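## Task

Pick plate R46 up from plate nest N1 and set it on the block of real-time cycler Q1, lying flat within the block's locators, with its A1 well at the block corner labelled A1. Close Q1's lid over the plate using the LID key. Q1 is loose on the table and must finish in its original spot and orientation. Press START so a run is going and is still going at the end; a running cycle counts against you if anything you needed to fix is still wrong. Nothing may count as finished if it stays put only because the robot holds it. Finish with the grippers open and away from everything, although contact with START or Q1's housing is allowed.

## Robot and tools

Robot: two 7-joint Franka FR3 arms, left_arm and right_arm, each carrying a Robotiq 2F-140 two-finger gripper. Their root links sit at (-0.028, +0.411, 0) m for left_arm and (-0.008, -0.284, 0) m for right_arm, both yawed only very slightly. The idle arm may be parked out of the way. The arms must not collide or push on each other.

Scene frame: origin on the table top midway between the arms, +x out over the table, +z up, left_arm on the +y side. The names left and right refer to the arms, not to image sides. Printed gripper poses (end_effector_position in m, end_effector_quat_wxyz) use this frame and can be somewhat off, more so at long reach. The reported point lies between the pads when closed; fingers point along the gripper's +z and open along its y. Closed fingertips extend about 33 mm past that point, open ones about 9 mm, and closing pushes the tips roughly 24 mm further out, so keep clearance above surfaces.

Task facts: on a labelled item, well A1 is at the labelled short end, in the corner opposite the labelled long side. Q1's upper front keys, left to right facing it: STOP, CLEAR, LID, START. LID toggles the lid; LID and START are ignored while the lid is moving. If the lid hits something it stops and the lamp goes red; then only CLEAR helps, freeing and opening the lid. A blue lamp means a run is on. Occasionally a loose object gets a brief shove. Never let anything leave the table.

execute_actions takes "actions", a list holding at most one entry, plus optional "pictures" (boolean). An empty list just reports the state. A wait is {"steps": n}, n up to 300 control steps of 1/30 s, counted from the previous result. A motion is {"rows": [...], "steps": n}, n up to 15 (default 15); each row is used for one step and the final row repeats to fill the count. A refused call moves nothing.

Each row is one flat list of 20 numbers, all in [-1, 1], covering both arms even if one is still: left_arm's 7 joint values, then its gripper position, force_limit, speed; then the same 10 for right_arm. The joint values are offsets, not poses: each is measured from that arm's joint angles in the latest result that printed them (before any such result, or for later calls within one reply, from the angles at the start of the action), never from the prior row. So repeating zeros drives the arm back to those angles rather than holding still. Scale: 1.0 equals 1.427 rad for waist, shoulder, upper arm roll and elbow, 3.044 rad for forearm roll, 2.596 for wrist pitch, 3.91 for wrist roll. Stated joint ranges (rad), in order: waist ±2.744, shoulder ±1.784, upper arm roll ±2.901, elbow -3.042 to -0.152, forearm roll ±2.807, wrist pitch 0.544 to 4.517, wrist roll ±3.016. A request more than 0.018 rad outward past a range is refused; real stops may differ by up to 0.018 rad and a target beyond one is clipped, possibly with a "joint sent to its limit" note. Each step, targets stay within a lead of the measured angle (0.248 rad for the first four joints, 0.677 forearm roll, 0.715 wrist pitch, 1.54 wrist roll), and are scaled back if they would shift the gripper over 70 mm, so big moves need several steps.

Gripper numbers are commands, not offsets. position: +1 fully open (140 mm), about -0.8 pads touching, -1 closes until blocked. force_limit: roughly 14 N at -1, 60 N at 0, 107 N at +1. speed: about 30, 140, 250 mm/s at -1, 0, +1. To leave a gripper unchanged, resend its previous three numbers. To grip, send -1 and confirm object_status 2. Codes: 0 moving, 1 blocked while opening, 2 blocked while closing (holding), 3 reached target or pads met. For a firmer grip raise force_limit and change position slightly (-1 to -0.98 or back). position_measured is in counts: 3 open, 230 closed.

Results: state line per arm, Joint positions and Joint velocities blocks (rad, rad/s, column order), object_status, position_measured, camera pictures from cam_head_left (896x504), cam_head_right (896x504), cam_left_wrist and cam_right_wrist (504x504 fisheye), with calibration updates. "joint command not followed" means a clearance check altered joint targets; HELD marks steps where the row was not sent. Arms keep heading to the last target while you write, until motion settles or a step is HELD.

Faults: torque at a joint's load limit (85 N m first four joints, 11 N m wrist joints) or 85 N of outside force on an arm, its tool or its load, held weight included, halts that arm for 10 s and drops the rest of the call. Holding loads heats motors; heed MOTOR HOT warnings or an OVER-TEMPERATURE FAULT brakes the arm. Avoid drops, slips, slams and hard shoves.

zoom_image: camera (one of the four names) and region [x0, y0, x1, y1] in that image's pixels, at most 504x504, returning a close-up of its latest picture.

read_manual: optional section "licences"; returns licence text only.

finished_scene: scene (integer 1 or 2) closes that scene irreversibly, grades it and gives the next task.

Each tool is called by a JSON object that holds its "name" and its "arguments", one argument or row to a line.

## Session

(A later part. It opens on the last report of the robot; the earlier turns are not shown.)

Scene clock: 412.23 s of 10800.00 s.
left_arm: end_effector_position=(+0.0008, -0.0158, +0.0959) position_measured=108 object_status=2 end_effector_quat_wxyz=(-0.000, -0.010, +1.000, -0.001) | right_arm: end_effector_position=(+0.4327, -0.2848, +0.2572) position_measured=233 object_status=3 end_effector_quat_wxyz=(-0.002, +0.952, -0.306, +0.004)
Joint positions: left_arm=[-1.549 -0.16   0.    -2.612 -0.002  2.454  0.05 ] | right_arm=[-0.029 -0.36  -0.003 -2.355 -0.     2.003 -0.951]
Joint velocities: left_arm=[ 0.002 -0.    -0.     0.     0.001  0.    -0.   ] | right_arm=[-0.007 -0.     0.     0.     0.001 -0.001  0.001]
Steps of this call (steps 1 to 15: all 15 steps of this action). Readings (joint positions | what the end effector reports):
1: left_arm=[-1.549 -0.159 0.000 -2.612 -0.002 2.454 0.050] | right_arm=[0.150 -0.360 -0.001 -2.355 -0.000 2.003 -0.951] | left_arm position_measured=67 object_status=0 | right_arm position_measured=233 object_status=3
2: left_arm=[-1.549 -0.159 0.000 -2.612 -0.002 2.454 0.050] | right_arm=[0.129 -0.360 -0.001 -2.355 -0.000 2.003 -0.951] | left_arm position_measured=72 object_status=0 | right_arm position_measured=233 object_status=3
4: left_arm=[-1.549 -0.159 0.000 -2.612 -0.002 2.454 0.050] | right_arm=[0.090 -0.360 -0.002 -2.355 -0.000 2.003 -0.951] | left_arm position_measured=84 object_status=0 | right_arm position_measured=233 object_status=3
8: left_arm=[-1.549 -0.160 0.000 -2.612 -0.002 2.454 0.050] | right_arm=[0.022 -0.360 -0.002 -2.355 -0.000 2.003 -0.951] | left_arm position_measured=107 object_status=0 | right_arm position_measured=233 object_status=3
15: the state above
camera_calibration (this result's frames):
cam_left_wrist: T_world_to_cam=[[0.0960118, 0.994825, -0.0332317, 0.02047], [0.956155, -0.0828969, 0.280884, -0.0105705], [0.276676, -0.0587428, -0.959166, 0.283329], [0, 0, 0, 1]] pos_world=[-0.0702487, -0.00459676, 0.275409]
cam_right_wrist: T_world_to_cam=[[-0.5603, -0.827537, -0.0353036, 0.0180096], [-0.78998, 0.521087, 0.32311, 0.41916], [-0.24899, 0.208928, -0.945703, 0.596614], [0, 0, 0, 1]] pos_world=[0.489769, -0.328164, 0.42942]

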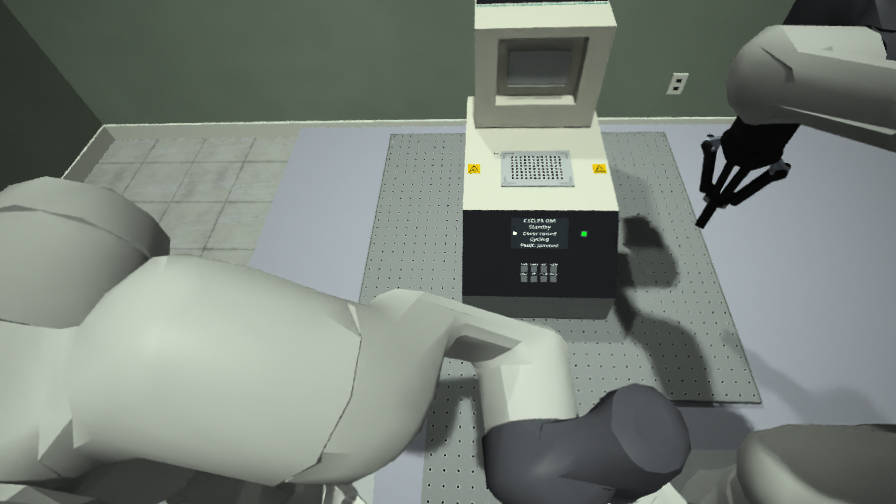

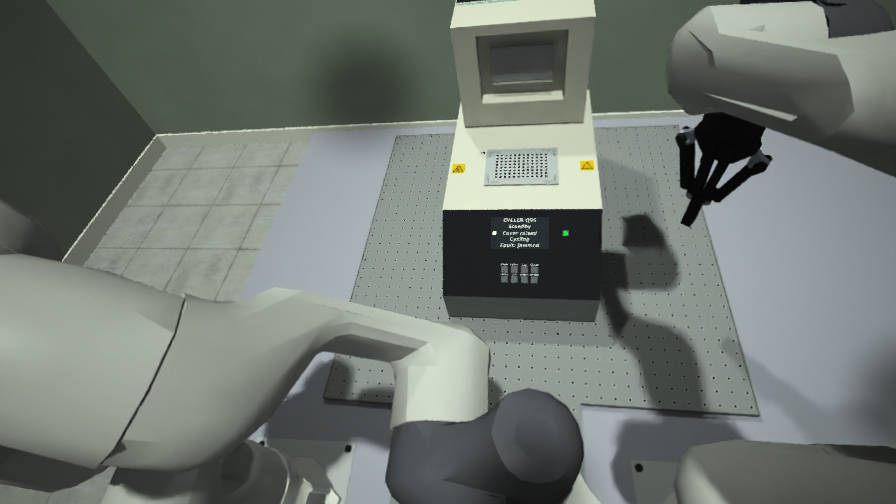

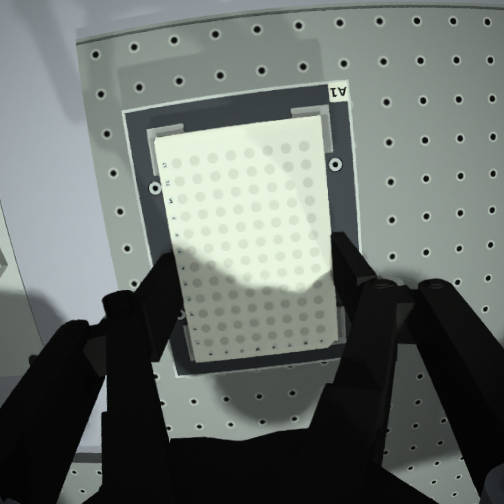

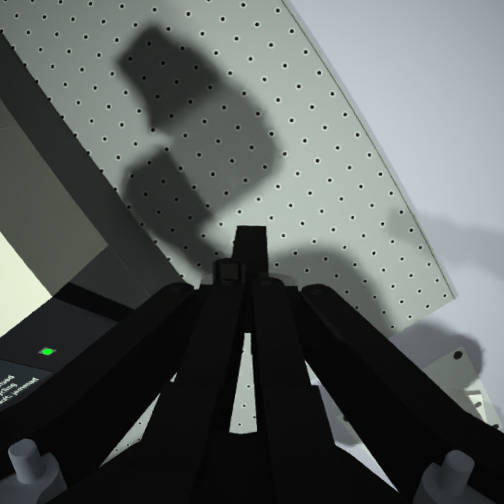

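{"name": "execute_actions", "arguments": {
  "actions": [
    {"rows":[[0,-0.0025,0,0.0012,0,-0.004,0,-1,-0.6,-0.3,0,0,0,0,0,0,0,-1,0,0.3],[0,-0.0053,0,0.0023,0,-0.0075,0,-1,-0.6,-0.3,0,0,0,0,0,0,0,-1,0,0.3],[0,-0.0086,0,0.0036,0,-0.0114,0,-1,-0.6,-0.3,0,0,0,0,0,0,0,-1,0,0.3],[0,-0.0126,0,0.0051,0,-0.0159,0,-1,-0.6,-0.3,0,0,0,0,0,0,0,-1,0,0.3],[0,-0.0174,0,0.0069,0,-0.0207,0,-1,-0.6,-0.3,0,0,0,0,0,0,0,-1,0,0.3],[0,-0.0227,0,0.009,0,-0.0262,0,-1,-0.6,-0.3,0,0,0,0,0,0,0,-1,0,0.3],[0,-0.0284,0,0.0114,0,-0.0319,0,-1,-0.6,-0.3,0,0,0,0,0,0,0,-1,0,0.3],[0,-0.0345,0,0.0142,0,-0.0381,0,-1,-0.6,-0.3,0,0,0,0,0,0,0,-1,0,0.3],[0,-0.0411,0,0.0174,0,-0.0446,0,-1,-0.6,-0.3,0,0,0,0,0,0,0,-1,0,0.3],[0,-0.0481,0,0.0209,0,-0.0514,0,-1,-0.6,-0.3,0,0,0,0,0,0,0,-1,0,0.3],[0.0035,-0.0554,0,0.0248,0,-0.0586,-0.0028,-1,-0.6,-0.3,0,0,0,0,0,0,0,-1,0,0.3],[0.0082,-0.0626,0,0.0292,0,-0.0659,-0.006,-1,-0.6,-0.3,0,0,0,0,0,0,0,-1,0,0.3],[0.0143,-0.07,0,0.0338,0,-0.0735,-0.0094,-1,-0.6,-0.3,0,0,0,0,0,0,0,-1,0,0.3],[0.0216,-0.0776,0,0.039,0,-0.0811,-0.0131,-1,-0.6,-0.3,0,0,0,0,0,0,0,-1,0,0.3],[0.0301,-0.0851,0,0.0444,0,-0.089,-0.0171,-1,-0.6,-0.3,0,0,0,0,0,0,0,-1,0,0.3]],"steps":15}
  ],
  "pictures": false
}}

{"name": "execute_actions", "arguments": {
  "actions": [
    {"rows":[[0.0235,-0.0226,0,0.0164,0,-0.0406,-0.0175,-1,-0.6,-0.3,0,0,0,0,0,0,0,-1,0,0.3],[0.0344,-0.0297,0,0.0227,0,-0.0485,-0.0219,-1,-0.6,-0.3,0,0,0,0,0,0,0,-1,0,0.3],[0.0464,-0.0367,0,0.0293,0,-0.0564,-0.0265,-1,-0.6,-0.3,0,0,0,0,0,0,0,-1,0,0.3],[0.0594,-0.0436,0,0.0362,0,-0.0642,-0.0313,-1,-0.6,-0.3,0,0,0,0,0,0,0,-1,0,0.3],[0.0734,-0.0502,0,0.0434,0,-0.072,-0.0363,-1,-0.6,-0.3,0,0,0,0,0,0,0,-1,0,0.3],[0.0884,-0.0565,0,0.0509,0,-0.0797,-0.0414,-1,-0.6,-0.3,0,0,0,0,0,0,0,-1,0,0.3],[0.1043,-0.0623,0,0.0586,0,-0.0871,-0.0466,-1,-0.6,-0.3,0,0,0,0,0,0,0,-1,0,0.3],[0.121,-0.0678,0,0.0665,0,-0.0944,-0.052,-1,-0.6,-0.3,0,0,0,0,0,0,0,-1,0,0.3],[0.1385,-0.0727,0,0.0747,0,-0.1014,-0.0574,-1,-0.6,-0.3,0,0,0,0,0,0,0,-1,0,0.3],[0.1567,-0.0774,0,0.083,0,-0.1082,-0.0629,-1,-0.6,-0.3,0,0,0,0,0,0,0,-1,0,0.3],[0.1755,-0.0816,0,0.0912,0,-0.1146,-0.0685,-1,-0.6,-0.3,0,0,0,0,0,0,0,-1,0,0.3],[0.1948,-0.0851,0,0.0997,0,-0.1207,-0.074,-1,-0.6,-0.3,0,0,0,0,0,0,0,-1,0,0.3],[0.2147,-0.0878,0,0.1086,0,-0.1264,-0.0796,-1,-0.6,-0.3,0,0,0,0,0,0,0,-1,0,0.3],[0.2349,-0.0899,0,0.1177,0,-0.1317,-0.0852,-1,-0.6,-0.3,0,0,0,0,0,0,0,-1,0,0.3],[0.2555,-0.0913,0,0.1273,0,-0.1366,-0.0907,-1,-0.6,-0.3,0,0,0,0,0,0,0,-1,0,0.3]],"steps":15}
  ],
  "pictures": false
}}

{"name": "execute_actions", "arguments": {
  "actions": [
    {"rows":[[0.0634,-0.0021,0,0.0314,0,-0.034,-0.0463,-1,-0.6,-0.3,0,0,0,0,0,0,0,-1,0,0.3],[0.0843,0.0012,0,0.0432,0,-0.0378,-0.0516,-1,-0.6,-0.3,0,0,0,0,0,0,0,-1,0,0.3],[0.1053,0.0062,0,0.0559,0,-0.0411,-0.0568,-1,-0.6,-0.3,0,0,0,0,0,0,0,-1,0,0.3],[0.1263,0.0129,0,0.0694,0,-0.044,-0.0619,-1,-0.6,-0.3,0,0,0,0,0,0,0,-1,0,0.3],[0.1472,0.0212,0,0.084,0,-0.0464,-0.0669,-1,-0.6,-0.3,0,0,0,0,0,0,0,-1,0,0.3],[0.168,0.032,0,0.1,0,-0.0482,-0.0717,-1,-0.6,-0.3,0,0,0,0,0,0,0,-1,0,0.3],[0.1884,0.0445,0,0.117,0,-0.0495,-0.0763,-1,-0.6,-0.3,0,0,0,0,0,0,0,-1,0,0.3],[0.2086,0.0583,0,0.1348,0,-0.0507,-0.0807,-1,-0.6,-0.3,0,0,0,0,0,0,0,-1,0,0.3],[0.2283,0.0736,0,0.1535,0,-0.0517,-0.0849,-1,-0.6,-0.3,0,0,0,0,0,0,0,-1,0,0.3],[0.2475,0.0903,0,0.173,0,-0.0523,-0.0888,-1,-0.6,-0.3,0,0,0,0,0,0,0,-1,0,0.3],[0.2661,0.1081,0,0.1928,0,-0.0527,-0.0925,-1,-0.6,-0.3,0,0,0,0,0,0,0,-1,0,0.3],[0.2841,0.1269,0,0.2134,0,-0.0532,-0.0959,-1,-0.6,-0.3,0,0,0,0,0,0,0,-1,0,0.3],[0.3014,0.1465,0,0.2349,0,-0.0539,-0.099,-1,-0.6,-0.3,0,0,0,0,0,0,0,-1,0,0.3],[0.3179,0.1669,0,0.2572,0,-0.0547,-0.1018,-1,-0.6,-0.3,0,0,0,0,0,0,0,-1,0,0.3],[0.3336,0.1884,0,0.2804,0,-0.0556,-0.1043,-1,-0.6,-0.3,0,0,0,0,0,0,0,-1,0,0.3]],"steps":15}
  ],
  "pictures": false
}}

{"name": "execute_actions", "arguments": {
  "actions": [
    {"rows":[[0.051,0.0636,0,0.0718,0,-0.0098,-0.0369,-1,-0.6,-0.3,0,0,0,0,0,0,0,-1,0,0.3],[0.0647,0.0861,0,0.0973,0,-0.0119,-0.0388,-1,-0.6,-0.3,0,0,0,0,0,0,0,-1,0,0.3],[0.0775,0.109,0,0.1239,0,-0.0145,-0.0403,-1,-0.6,-0.3,0,0,0,0,0,0,0,-1,0,0.3],[0.0891,0.1322,0,0.1514,0,-0.0175,-0.0415,-1,-0.6,-0.3,0,0,0,0,0,0,0,-1,0,0.3],[0.0997,0.156,0,0.1801,0,-0.021,-0.0424,-1,-0.6,-0.3,0,0,0,0,0,0,0,-1,0,0.3],[0.109,0.18,0,0.2102,0,-0.0253,-0.0429,-1,-0.6,-0.3,0,0,0,0,0,0,0,-1,0,0.3],[0.1172,0.2041,0,0.2412,0,-0.03,-0.0431,-1,-0.6,-0.3,0,0,0,0,0,0,0,-1,0,0.3],[0.1242,0.2282,0,0.273,0,-0.0352,-0.0429,-1,-0.6,-0.3,0,0,0,0,0,0,0,-1,0,0.3],[0.1299,0.2526,0,0.3057,0,-0.0408,-0.0423,-1,-0.6,-0.3,0,0,0,0,0,0,0,-1,0,0.3],[0.1343,0.277,0,0.3392,0,-0.0468,-0.0415,-1,-0.6,-0.3,0,0,0,0,0,0,0,-1,0,0.3],[0.1374,0.3016,0,0.3735,0,-0.0531,-0.0402,-1,-0.6,-0.3,0,0,0,0,0,0,0,-1,0,0.3],[0.1392,0.3259,0,0.4081,0,-0.0596,-0.0387,-1,-0.6,-0.3,0,0,0,0,0,0,0,-1,0,0.3],[0.1396,0.35,0,0.443,0,-0.0663,-0.0368,-1,-0.6,-0.3,0,0,0,0,0,0,0,-1,0,0.3],[0.1388,0.374,0,0.4781,0,-0.0732,-0.0347,-1,-0.6,-0.3,0,0,0,0,0,0,0,-1,0,0.3],[0.1375,0.3977,0,0.5135,0,-0.0804,-0.0328,-1,-0.6,-0.3,0,0,0,0,0,0,0,-1,0,0.3]],"steps":15}
  ],
  "pictures": false
}}

{"name": "execute_actions", "arguments": {
  "actions": [
    {"rows":[[0,0.0747,0,0.11,0,-0.0367,0,-1,-0.6,-0.3,0,0,0,0,0,0,0,-1,0,0.3],[0,0.0977,0,0.1452,0,-0.0439,0,-1,-0.6,-0.3,0,0,0,0,0,0,0,-1,0,0.3],[0,0.12,0,0.1799,0,-0.0511,0,-1,-0.6,-0.3,0,0,0,0,0,0,0,-1,0,0.3],[0,0.1416,0,0.214,0,-0.0582,0,-1,-0.6,-0.3,0,0,0,0,0,0,0,-1,0,0.3],[0,0.1624,0,0.2474,0,-0.0653,0,-1,-0.6,-0.3,0,0,0,0,0,0,0,-1,0,0.3],[0,0.1825,0,0.2803,0,-0.0724,0,-1,-0.6,-0.3,0,0,0,0,0,0,0,-1,0,0.3],[0,0.2011,0,0.3111,0,-0.079,0,-1,-0.6,-0.3,0,0,0,0,0,0,0,-1,0,0.3],[0,0.2184,0,0.3398,0,-0.0849,0,-1,-0.6,-0.3,0,0,0,0,0,0,0,-1,0,0.3],[0,0.2342,0,0.3664,0,-0.0903,0,-1,-0.6,-0.3,0,0,0,0,0,0,0,-1,0,0.3],[0,0.2486,0,0.3908,0,-0.095,0,-1,-0.6,-0.3,0,0,0,0,0,0,0,-1,0,0.3],[0,0.2584,0,0.4073,0,-0.0963,0,-1,-0.6,-0.3,0,0,0,0,0,0,0,-1,0,0.3],[0,0.2613,0,0.4109,0,-0.0961,0,-1,-0.6,-0.3,0,0,0,0,0,0,0,-1,0,0.3],[0,0.2613,0,0.4109,0,-0.0938,0,-1,-0.6,-0.3,0,0,0,0,0,0,0,-1,0,0.3],[0,0.2613,0,0.4109,0,-0.0895,0,-1,-0.6,-0.3,0,0,0,0,0,0,0,-1,0,0.3],[0,0.2613,0,0.4109,0,-0.0845,0,-1,-0.6,-0.3,0,0,0,0,0,0,0,-1,0,0.3]],"steps":15}
  ],
  "pictures": false
}}

{"name": "execute_actions", "arguments": {
  "actions": [
    {"steps":12}
  ]
}}

Scene clock: 532.73 s of 10800.00 s.
left_arm: end_effector_position=(+0.0092, -0.0136, +0.1433) position_measured=108 object_status=2 end_effector_quat_wxyz=(-0.001, -0.028, +1.000, +0.002) | right_arm: end_effector_position=(+0.4327, -0.2848, +0.2572) position_measured=233 object_status=3 end_effector_quat_wxyz=(-0.002, +0.952, -0.306, +0.004)
Joint positions: left_arm=[-1.527 -0.256 -0.001 -2.565 -0.002  2.305  0.034] | right_arm=[-0.029 -0.36  -0.003 -2.355 -0.     2.003 -0.951]
Joint velocities: left_arm=[ 0.249 -0.315  0.007  0.2   -0.001 -0.471 -0.159] | right_arm=[-0.    -0.001 -0.001 -0.002  0.001 -0.001  0.001]
Steps of this call (steps 1 to 15: the robot went on to your last target; steps 16 to 90: nothing new was sent; then 117.00 s passed at rest; steps 91 to 105: all 15 steps of this action). Readings (joint positions | what the end effector reports):
91: left_arm=[-1.549 -0.160 0.000 -2.612 -0.002 2.453 0.050] | right_arm=[-0.029 -0.360 -0.003 -2.355 -0.000 2.003 -0.951] | left_arm position_measured=108 object_status=2 | right_arm position_measured=233 object_status=3
92: left_arm=[-1.549 -0.161 0.000 -2.611 -0.002 2.450 0.050] | right_arm=[-0.029 -0.360 -0.003 -2.355 -0.000 2.003 -0.951] | left_arm position_measured=108 object_status=2 | right_arm position_measured=233 object_status=3
94: left_arm=[-1.549 -0.166 0.000 -2.610 -0.002 2.441 0.050] | right_arm=[-0.029 -0.360 -0.003 -2.355 -0.000 2.003 -0.951] | left_arm position_measured=108 object_status=2 | right_arm position_measured=233 object_status=3
98: left_arm=[-1.549 -0.189 0.000 -2.601 -0.002 2.407 0.050] | right_arm=[-0.029 -0.360 -0.003 -2.355 -0.000 2.003 -0.951] | left_arm position_measured=108 object_status=2 | right_arm position_measured=233 object_status=3
105: the state above

Scene clock: 533.23 s of 10800.00 s.
left_arm: end_effector_position=(+0.1341, +0.0158, +0.2403) position_measured=108 object_status=2 end_effector_quat_wxyz=(-0.001, -0.273, +0.962, +0.003) | right_arm: end_effector_position=(+0.4327, -0.2848, +0.2572) position_measured=233 object_status=3 end_effector_quat_wxyz=(-0.002, +0.952, -0.306, +0.004)
Joint positions: left_arm=[-1.224 -0.377 -0.002 -2.411 -0.002  2.029 -0.161] | right_arm=[-0.029 -0.36  -0.003 -2.355 -0.     2.003 -0.951]
Joint velocities: left_arm=[ 0.783 -0.115  0.052  0.367 -0.001 -0.434 -0.515] | right_arm=[-0.     0.002 -0.     0.001 -0.    -0.001 -0.   ]
Steps of this call (steps 1 to 15: all 15 steps of this action). Readings (joint positions | what the end effector reports):
1: left_arm=[-1.518 -0.266 -0.001 -2.558 -0.002 2.287 0.028] | right_arm=[-0.029 -0.360 -0.003 -2.355 -0.000 2.003 -0.951] | left_arm position_measured=108 object_status=2 | right_arm position_measured=233 object_status=3
2: left_arm=[-1.506 -0.276 -0.002 -2.550 -0.002 2.269 0.020] | right_arm=[-0.029 -0.360 -0.003 -2.355 -0.000 2.003 -0.951] | left_arm position_measured=108 object_status=2 | right_arm position_measured=233 object_status=3
4: left_arm=[-1.478 -0.295 -0.002 -2.533 -0.002 2.231 0.002] | right_arm=[-0.029 -0.360 -0.003 -2.355 -0.000 2.003 -0.951] | left_arm position_measured=108 object_status=2 | right_arm position_measured=233 object_status=3
8: left_arm=[-1.402 -0.332 -0.003 -2.494 -0.002 2.153 -0.047] | right_arm=[-0.029 -0.360 -0.003 -2.355 -0.000 2.003 -0.951] | left_arm position_measured=108 object_status=2 | right_arm position_measured=233 object_status=3
15: the state above

Scene clock: 533.73 s of 10800.00 s.
left_arm: end_effector_position=(+0.3385, +0.0631, +0.2922) position_measured=108 object_status=2 end_effector_quat_wxyz=(-0.000, -0.583, +0.813, -0.000) | right_arm: end_effector_position=(+0.4327, -0.2848, +0.2572) position_measured=233 object_status=3 end_effector_quat_wxyz=(-0.002, +0.952, -0.306, +0.004)
Joint positions: left_arm=[-0.801 -0.171 -0.003 -2.075 -0.002  1.904 -0.43 ] | right_arm=[-0.029 -0.36  -0.003 -2.355 -0.     2.003 -0.951]
Joint velocities: left_arm=[ 0.675  0.811  0.04   0.863  0.    -0.049 -0.444] | right_arm=[-0.001  0.001 -0.001  0.001 -0.    -0.001  0.001]
Steps of this call (steps 1 to 15: all 15 steps of this action). Readings (joint positions | what the end effector reports):
1: left_arm=[-1.196 -0.379 -0.002 -2.397 -0.002 2.014 -0.179] | right_arm=[-0.029 -0.360 -0.003 -2.355 -0.000 2.003 -0.951] | left_arm position_measured=108 object_status=2 | right_arm position_measured=233 object_status=3
2: left_arm=[-1.167 -0.378 -0.002 -2.382 -0.002 2.000 -0.198] | right_arm=[-0.029 -0.360 -0.003 -2.355 -0.000 2.003 -0.951] | left_arm position_measured=108 object_status=2 | right_arm position_measured=233 object_status=3
4: left_arm=[-1.108 -0.373 -0.003 -2.349 -0.002 1.974 -0.235] | right_arm=[-0.029 -0.360 -0.003 -2.355 -0.000 2.003 -0.951] | left_arm position_measured=108 object_status=2 | right_arm position_measured=233 object_status=3
8: left_arm=[-0.990 -0.331 -0.003 -2.266 -0.002 1.937 -0.310] | right_arm=[-0.029 -0.360 -0.003 -2.355 -0.000 2.003 -0.951] | left_arm position_measured=108 object_status=2 | right_arm position_measured=233 object_status=3
15: the state above

Scene clock: 534.23 s of 10800.00 s.
left_arm: end_effector_position=(+0.5307, +0.0614, +0.2919) position_measured=108 object_status=2 end_effector_quat_wxyz=(+0.001, +0.704, -0.710, -0.000) | right_arm: end_effector_position=(+0.4327, -0.2848, +0.2572) position_measured=233 object_status=3 end_effector_quat_wxyz=(-0.002, +0.952, -0.306, +0.004)
Joint positions: left_arm=[-0.604  0.324  0.    -1.447 -0.002  1.77  -0.55 ] | right_arm=[-0.029 -0.36  -0.003 -2.355 -0.     2.003 -0.951]
Joint velocities: left_arm=[ 0.025  0.957  0.     1.345 -0.    -0.368 -0.017] | right_arm=[ 0.001 -0.     0.001 -0.001 -0.    -0.    -0.   ]
Steps of this call (steps 1 to 15: all 15 steps of this action). Readings (joint positions | what the end effector reports):
1: left_arm=[-0.778 -0.142 -0.003 -2.043 -0.002 1.900 -0.445] | right_arm=[-0.029 -0.360 -0.003 -2.355 -0.000 2.003 -0.951] | left_arm position_measured=108 object_status=2 | right_arm position_measured=233 object_status=3
2: left_arm=[-0.756 -0.112 -0.003 -2.009 -0.002 1.896 -0.459] | right_arm=[-0.029 -0.360 -0.003 -2.355 -0.000 2.003 -0.951] | left_arm position_measured=108 object_status=2 | right_arm position_measured=233 object_status=3
4: left_arm=[-0.715 -0.051 -0.002 -1.937 -0.002 1.887 -0.484] | right_arm=[-0.029 -0.360 -0.003 -2.355 -0.000 2.003 -0.951] | left_arm position_measured=108 object_status=2 | right_arm position_measured=233 object_status=3
8: left_arm=[-0.652 0.082 -0.002 -1.776 -0.002 1.858 -0.523] | right_arm=[-0.029 -0.360 -0.003 -2.355 -0.000 2.003 -0.951] | left_arm position_measured=108 object_status=2 | right_arm position_measured=233 object_status=3
15: the state above

Scene clock: 534.73 s of 10800.00 s.
left_arm: end_effector_position=(+0.5944, +0.0219, +0.2876) position_measured=108 object_status=2 end_effector_quat_wxyz=(+0.002, +0.704, -0.710, -0.004) | right_arm: end_effector_position=(+0.4327, -0.2848, +0.2572) position_measured=233 object_status=3 end_effector_quat_wxyz=(-0.002, +0.952, -0.306, +0.004)
Joint positions: left_arm=[-0.604  0.691  0.    -0.879 -0.002  1.562 -0.55 ] | right_arm=[-0.029 -0.36  -0.003 -2.355 -0.     2.003 -0.951]
Joint velocities: left_arm=[ 0.001  0.118  0.001  0.186 -0.    -0.042  0.003] | right_arm=[-0.     0.001  0.001  0.     0.     0.001  0.001]
Steps of this call (steps 1 to 15: all 15 steps of this action). Readings (joint positions | what the end effector reports):
1: left_arm=[-0.604 0.359 0.000 -1.397 -0.002 1.754 -0.550] | right_arm=[-0.029 -0.360 -0.003 -2.355 -0.000 2.003 -0.951] | left_arm position_measured=108 object_status=2 | right_arm position_measured=233 object_status=3
2: left_arm=[-0.604 0.392 0.000 -1.347 -0.002 1.738 -0.550] | right_arm=[-0.029 -0.360 -0.003 -2.355 -0.000 2.003 -0.951] | left_arm position_measured=108 object_status=2 | right_arm position_measured=233 object_status=3
4: left_arm=[-0.604 0.458 0.000 -1.247 -0.002 1.703 -0.550] | right_arm=[-0.029 -0.360 -0.003 -2.355 -0.000 2.003 -0.951] | left_arm position_measured=108 object_status=2 | right_arm position_measured=233 object_status=3
8: left_arm=[-0.604 0.579 0.000 -1.058 -0.002 1.634 -0.550] | right_arm=[-0.029 -0.360 -0.003 -2.355 -0.000 2.003 -0.951] | left_arm position_measured=108 object_status=2 | right_arm position_measured=233 object_status=3
15: the state above

Scene clock: 535.13 s of 10800.00 s.
left_arm: end_effector_position=(+0.5958, +0.0210, +0.2909) position_measured=108 object_status=2 end_effector_quat_wxyz=(+0.001, +0.704, -0.710, -0.002) | right_arm: end_effector_position=(+0.4327, -0.2848, +0.2572) position_measured=233 object_status=3 end_effector_quat_wxyz=(-0.002, +0.952, -0.306, +0.004)
Joint positions: left_arm=[-0.604  0.696  0.    -0.863 -0.002  1.555 -0.55 ] | right_arm=[-0.029 -0.36  -0.003 -2.355 -0.     2.003 -0.951]
Joint velocities: left_arm=[-0.001  0.001 -0.001  0.001  0.    -0.005  0.   ] | right_arm=[-0.001 -0.001 -0.     0.     0.001  0.    -0.002]
Steps of this call (steps 1 to 12: the robot went on to your last target). Readings (joint positions | what the end effector reports):
1: left_arm=[-0.604 0.693 0.000 -0.874 -0.002 1.560 -0.550] | right_arm=[-0.029 -0.360 -0.003 -2.355 -0.000 2.003 -0.951] | left_arm position_measured=108 object_status=2 | right_arm position_measured=233 object_status=3
2: left_arm=[-0.604 0.695 0.000 -0.871 -0.002 1.559 -0.550] | right_arm=[-0.029 -0.360 -0.003 -2.355 -0.000 2.003 -0.951] | left_arm position_measured=108 object_status=2 | right_arm position_measured=233 object_status=3
4: left_arm=[-0.604 0.696 0.000 -0.867 -0.002 1.558 -0.550] | right_arm=[-0.029 -0.360 -0.003 -2.355 -0.000 2.003 -0.951] | left_arm position_measured=108 object_status=2 | right_arm position_measured=233 object_status=3
8: left_arm=[-0.604 0.696 0.000 -0.863 -0.002 1.556 -0.550] | right_arm=[-0.029 -0.360 -0.003 -2.355 -0.000 2.003 -0.951] | left_arm position_measured=108 object_status=2 | right_arm position_measured=233 object_status=3
12: the state above
camera_calibration (this result's frames):
cam_left_wrist: T_world_to_cam=[[-0.991931, 0.123697, -0.0277795, 0.598062], [0.110945, 0.952993, 0.281949, -0.149779], [0.0613499, 0.276592, -0.959027, 0.429085], [0, 0, 0, 1]] pos_world=[0.583529, -0.0499214, 0.470348]
cam_right_wrist: T_world_to_cam=[[-0.560312, -0.827529, -0.035303, 0.0180116], [-0.789972, 0.521099, 0.32311, 0.419163], [-0.248987, 0.208931, -0.945703, 0.596615], [0, 0, 0, 1]] pos_world=[0.489769, -0.328172, 0.42942]

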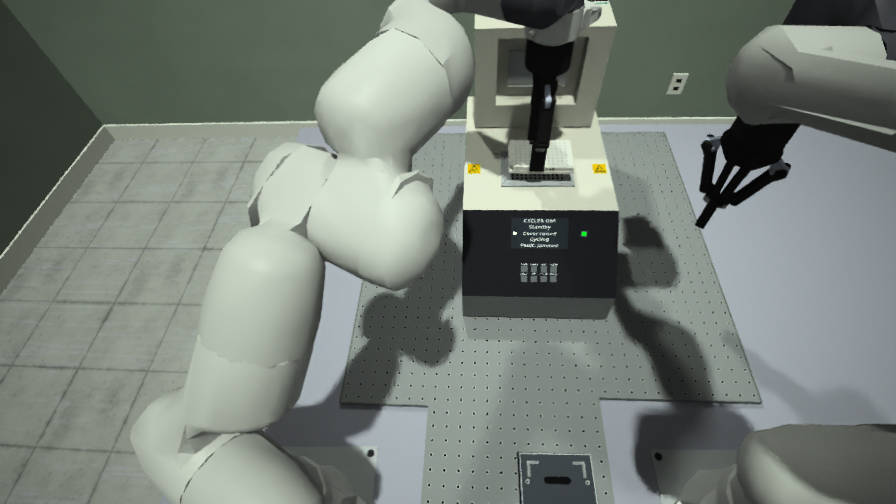

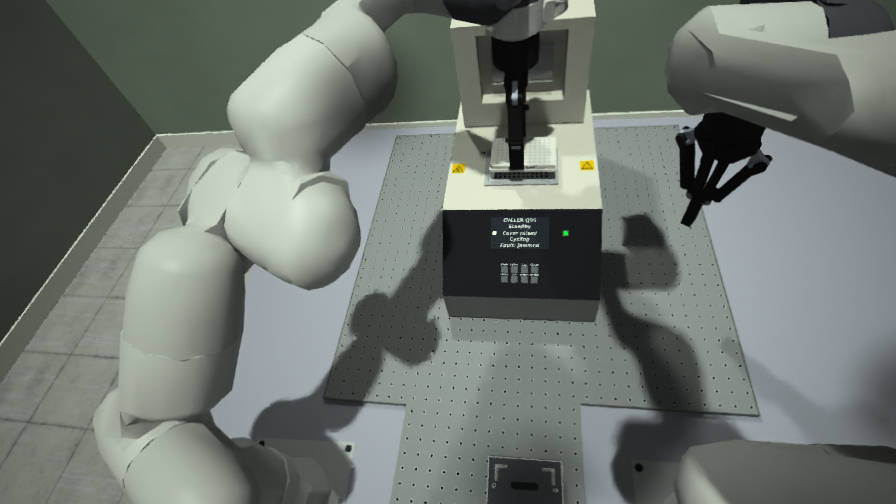

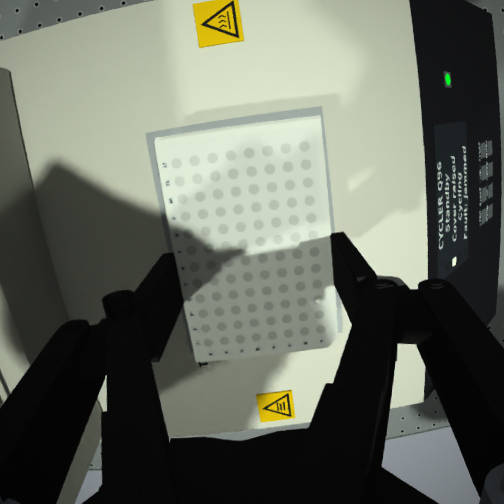

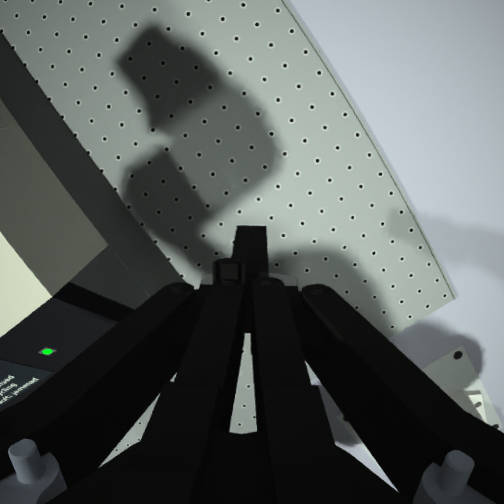

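{"name": "zoom_image", "arguments": {
  "camera": "cam_left_wrist",
  "region": [135, 95, 345, 205]
}}

{"name": "zoom_image", "arguments": {
  "camera": "cam_left_wrist",
  "region": [170, 270, 360, 380]
}}

{"name": "zoom_image", "arguments": {
  "camera": "cam_head_left",
  "region": [480, 120, 600, 200]
}}

Region (135, 95, 345, 205) of cam_left_wrist's 504x504 image, scaled by 2.400, with more detail than that image has; it fills the top 264 rows of this view, and the rest is white.

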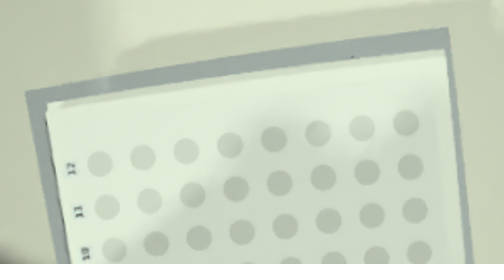

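Region (170, 270, 360, 380) of cam_left_wrist's 504x504 image, scaled by 2.653, with more detail than that image has; it fills the top 292 rows of this view, and the rest is white.

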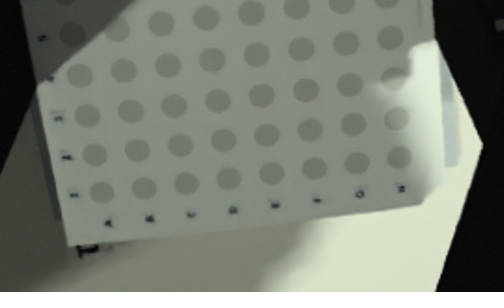

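Region (480, 120, 600, 200) of cam_head_left's 896x504 image, scaled by 4.200, with more detail than that image has.

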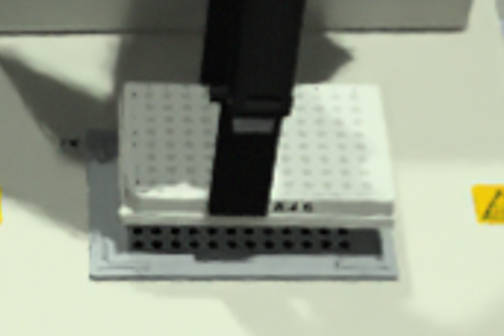

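{"name": "zoom_image", "arguments": {
  "camera": "cam_left_wrist",
  "region": [300, 270, 360, 350]
}}

{"name": "zoom_image", "arguments": {
  "camera": "cam_left_wrist",
  "region": [165, 290, 235, 380]
}}

{"name": "zoom_image", "arguments": {
  "camera": "cam_left_wrist",
  "region": [135, 115, 215, 265]
}}

{"name": "zoom_image", "arguments": {
  "camera": "cam_left_wrist",
  "region": [280, 95, 360, 245]
}}

Region (300, 270, 360, 350) of cam_left_wrist's 504x504 image, scaled by 6.300, with more detail than that image has; it fills the left 378 columns of this view, and the rest is white.

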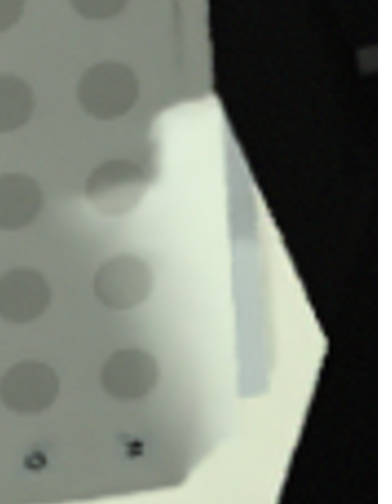

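Region (165, 290, 235, 380) of cam_left_wrist's 504x504 image, scaled by 5.600, with more detail than that image has.

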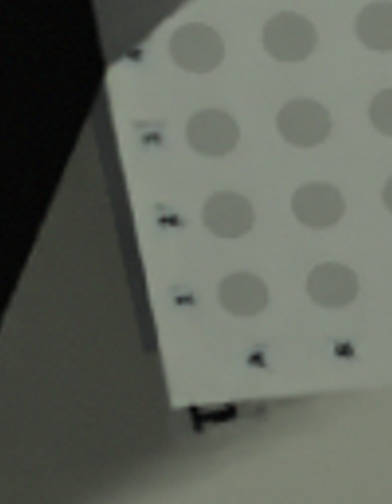

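Region (135, 115, 215, 265) of cam_left_wrist's 504x504 image, scaled by 3.360, with more detail than that image has; it fills the left 269 columns of this view, and the rest is white.

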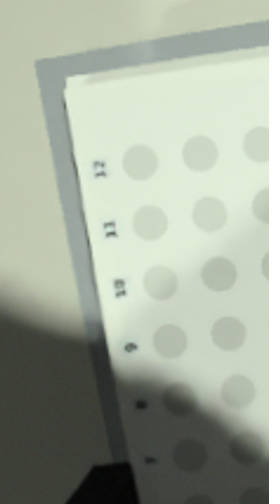

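Region (280, 95, 360, 245) of cam_left_wrist's 504x504 image, scaled by 3.360, with more detail than that image has; it fills the left 269 columns of this view, and the rest is white.

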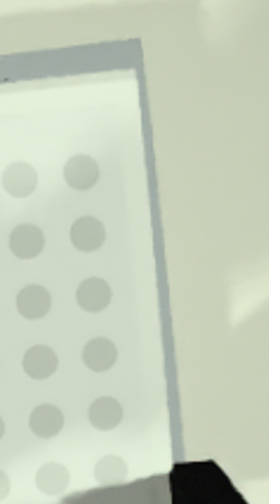

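{"name": "execute_actions", "arguments": {
  "actions": [
    {"rows":[[0.0012,-0.0015,0,-0.0035,0,0.0038,-0.0012,-1,-0.6,-0.3,0,0,0,0,0,0,0,-1,0,0.3],[0.0016,-0.003,0,-0.0076,0,0.0066,-0.0017,-1,-0.6,-0.3,0,0,0,0,0,0,0,-1,0,0.3],[0.002,-0.0047,0,-0.0125,0,0.0095,-0.0022,-1,-0.6,-0.3,0,0,0,0,0,0,0,-1,0,0.3],[0.0025,-0.0066,0,-0.018,0,0.0125,-0.0026,-1,-0.6,-0.3,0,0,0,0,0,0,0,-1,0,0.3],[0.003,-0.0087,0,-0.0239,0,0.0155,-0.0031,-1,-0.6,-0.3,0,0,0,0,0,0,0,-1,0,0.3],[0.0035,-0.0108,0,-0.03,0,0.0183,-0.0034,-1,-0.6,-0.3,0,0,0,0,0,0,0,-1,0,0.3],[0.0039,-0.0129,0,-0.0359,0,0.0209,-0.0037,-1,-0.6,-0.3,0,0,0,0,0,0,0,-1,0,0.3],[0.0043,-0.0148,0,-0.0414,0,0.023,-0.004,-1,-0.6,-0.3,0,0,0,0,0,0,0,-1,0,0.3],[0.0047,-0.0165,0,-0.0464,0,0.0246,-0.0041,-1,-0.6,-0.3,0,0,0,0,0,0,0,-1,0,0.3],[0.005,-0.018,0,-0.0504,0,0.0257,-0.0041,-1,-0.6,-0.3,0,0,0,0,0,0,0,-1,0,0.3],[0.0053,-0.019,0,-0.0534,0,0.0262,-0.0041,-1,-0.6,-0.3,0,0,0,0,0,0,0,-1,0,0.3],[0.0053,-0.019,0,-0.0534,0,0.026,-0.0039,-1,-0.6,-0.3,0,0,0,0,0,0,0,-1,0,0.3],[0.0053,-0.019,0,-0.0534,0,0.0252,-0.0037,-1,-0.6,-0.3,0,0,0,0,0,0,0,-1,0,0.3],[0.0053,-0.019,0,-0.0534,0,0.0238,-0.0033,-1,-0.6,-0.3,0,0,0,0,0,0,0,-1,0,0.3],[0.0053,-0.019,0,-0.0534,0,0.022,-0.0029,-1,-0.6,-0.3,0,0,0,0,0,0,0,-1,0,0.3]],"steps":15}
  ],
  "pictures": false
}}

{"name": "execute_actions", "arguments": {
  "actions": [
    {"steps":10}
  ]
}}

Scene clock: 655.63 s of 10800.00 s.
left_arm: end_effector_position=(+0.5983, +0.0248, +0.2779) position_measured=108 object_status=2 end_effector_quat_wxyz=(+0.001, +0.709, -0.705, -0.001) | right_arm: end_effector_position=(+0.4327, -0.2848, +0.2572) position_measured=233 object_status=3 end_effector_quat_wxyz=(-0.002, +0.952, -0.306, +0.004)
Joint positions: left_arm=[-0.598  0.673  0.    -0.936 -0.002  1.607 -0.558] | right_arm=[-0.029 -0.36  -0.003 -2.355 -0.     2.003 -0.951]
Joint velocities: left_arm=[ 0.002 -0.01  -0.    -0.032  0.001  0.004 -0.002] | right_arm=[-0.    -0.     0.002 -0.    -0.    -0.001 -0.   ]
Steps of this call (steps 1 to 30: the robot went on to your last target; steps 31 to 90: nothing new was sent; then 117.00 s passed at rest; steps 91 to 105: all 15 steps of this action). Readings (joint positions | what the end effector reports):
91: left_arm=[-0.604 0.696 0.000 -0.864 -0.002 1.556 -0.550] | right_arm=[-0.029 -0.360 -0.003 -2.355 -0.000 2.003 -0.951] | left_arm position_measured=108 object_status=2 | right_arm position_measured=233 object_status=3
92: left_arm=[-0.604 0.695 0.000 -0.866 -0.002 1.558 -0.550] | right_arm=[-0.029 -0.360 -0.003 -2.355 -0.000 2.003 -0.951] | left_arm position_measured=108 object_status=2 | right_arm position_measured=233 object_status=3
94: left_arm=[-0.604 0.692 0.000 -0.875 -0.002 1.565 -0.551] | right_arm=[-0.029 -0.360 -0.003 -2.355 -0.000 2.003 -0.951] | left_arm position_measured=108 object_status=2 | right_arm position_measured=233 object_status=3
98: left_arm=[-0.601 0.682 0.000 -0.904 -0.002 1.586 -0.554] | right_arm=[-0.029 -0.360 -0.003 -2.355 -0.000 2.003 -0.951] | left_arm position_measured=108 object_status=2 | right_arm position_measured=233 object_status=3
105: the state above

Scene clock: 655.97 s of 10800.00 s.
left_arm: end_effector_position=(+0.5982, +0.0249, +0.2785) position_measured=108 object_status=2 end_effector_quat_wxyz=(+0.001, +0.709, -0.705, -0.000) | right_arm: end_effector_position=(+0.4327, -0.2848, +0.2572) position_measured=233 object_status=3 end_effector_quat_wxyz=(-0.002, +0.952, -0.306, +0.004)
Joint positions: left_arm=[-0.598  0.671  0.    -0.938 -0.002  1.608 -0.558] | right_arm=[-0.029 -0.36  -0.003 -2.355 -0.     2.003 -0.951]
Joint velocities: left_arm=[ 0.001 -0.    -0.    -0.002  0.     0.001  0.001] | right_arm=[ 0.     0.001  0.     0.001 -0.001 -0.    -0.   ]
Steps of this call (steps 1 to 10: the robot went on to your last target). Readings (joint positions | what the end effector reports):
1: left_arm=[-0.598 0.673 0.000 -0.936 -0.002 1.607 -0.558] | right_arm=[-0.029 -0.360 -0.003 -2.355 -0.000 2.003 -0.951] | left_arm position_measured=108 object_status=2 | right_arm position_measured=233 object_status=3
2: left_arm=[-0.598 0.672 0.000 -0.937 -0.002 1.608 -0.558] | right_arm=[-0.029 -0.360 -0.003 -2.355 -0.000 2.003 -0.951] | left_arm position_measured=108 object_status=2 | right_arm position_measured=233 object_status=3
4: left_arm=[-0.598 0.672 0.000 -0.937 -0.002 1.608 -0.558] | right_arm=[-0.029 -0.360 -0.003 -2.355 -0.000 2.003 -0.951] | left_arm position_measured=108 object_status=2 | right_arm position_measured=233 object_status=3
8: left_arm=[-0.598 0.671 0.000 -0.938 -0.002 1.608 -0.558] | right_arm=[-0.029 -0.360 -0.003 -2.355 -0.000 2.003 -0.951] | left_arm position_measured=108 object_status=2 | right_arm position_measured=233 object_status=3
10: the state above
camera_calibration (this result's frames):
cam_left_wrist: T_world_to_cam=[[-0.993475, 0.109898, -0.0305064, 0.601662], [0.0970087, 0.954877, 0.280712, -0.14156], [0.0599795, 0.275921, -0.959307, 0.416921], [0, 0, 0, 1]] pos_world=[0.586462, -0.0459861, 0.458048]
cam_right_wrist: T_world_to_cam=[[-0.560312, -0.827529, -0.0353032, 0.0180117], [-0.789972, 0.521099, 0.32311, 0.419163], [-0.248986, 0.208931, -0.945703, 0.596615], [0, 0, 0, 1]] pos_world=[0.489769, -0.328172, 0.42942]

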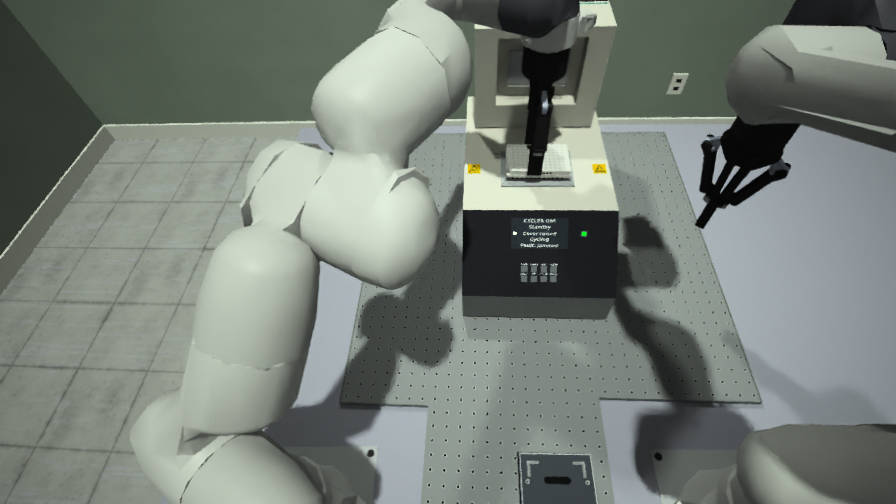

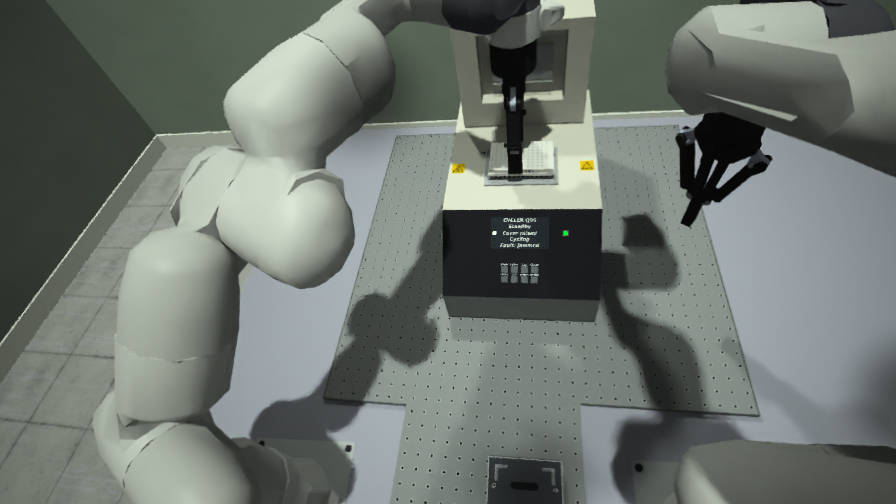

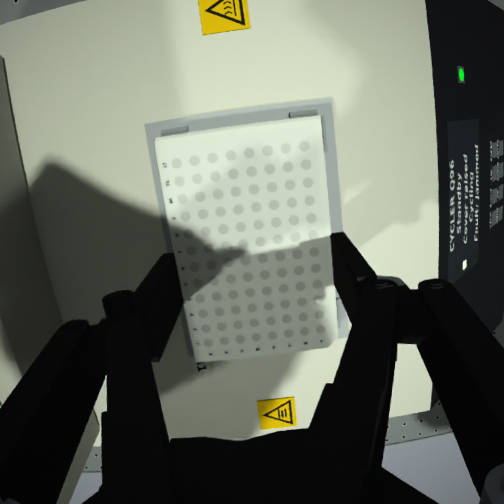

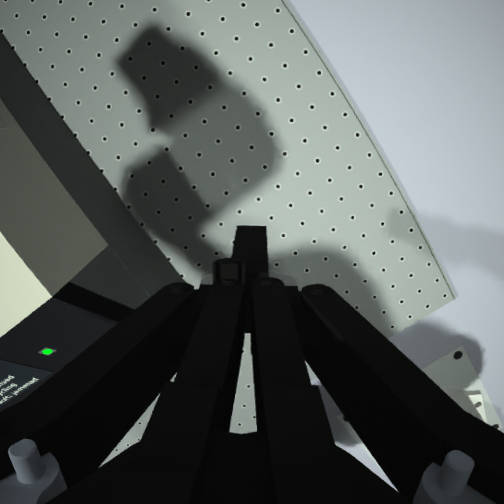

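{"name": "zoom_image", "arguments": {
  "camera": "cam_left_wrist",
  "region": [135, 105, 215, 185]
}}

{"name": "zoom_image", "arguments": {
  "camera": "cam_left_wrist",
  "region": [270, 85, 350, 165]
}}

{"name": "zoom_image", "arguments": {
  "camera": "cam_left_wrist",
  "region": [295, 280, 365, 360]
}}

{"name": "zoom_image", "arguments": {
  "camera": "cam_left_wrist",
  "region": [165, 300, 235, 380]
}}

Region (135, 105, 215, 185) of cam_left_wrist's 504x504 image, scaled by 6.300, with more detail than that image has.

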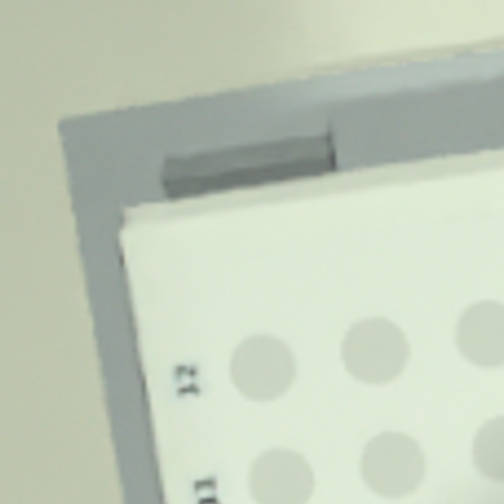

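Region (270, 85, 350, 165) of cam_left_wrist's 504x504 image, scaled by 6.300, with more detail than that image has.

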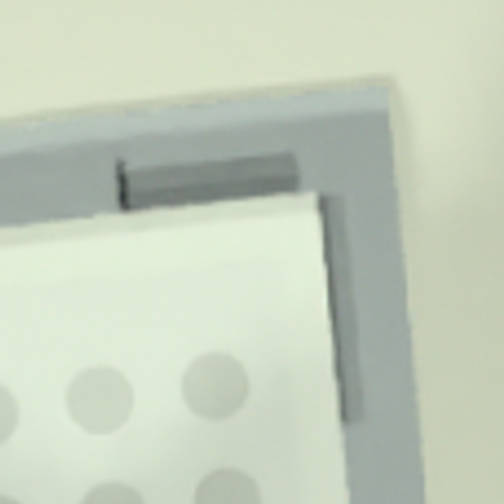

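Region (295, 280, 365, 360) of cam_left_wrist's 504x504 image, scaled by 6.300, with more detail than that image has; it fills the left 441 columns of this view, and the rest is white.

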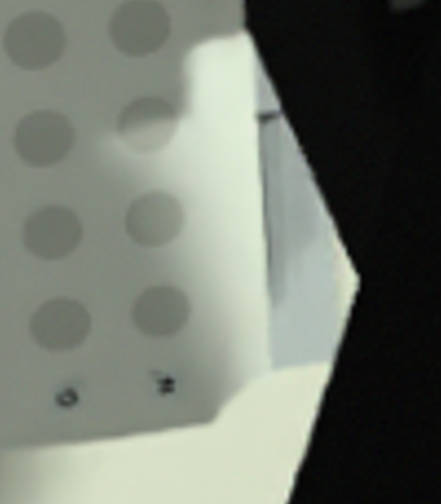

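Region (165, 300, 235, 380) of cam_left_wrist's 504x504 image, scaled by 6.300, with more detail than that image has; it fills the left 441 columns of this view, and the rest is white.

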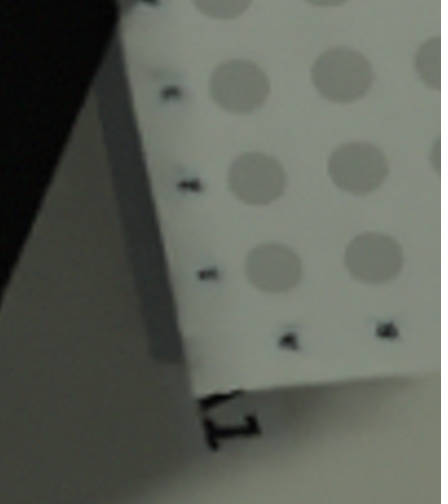

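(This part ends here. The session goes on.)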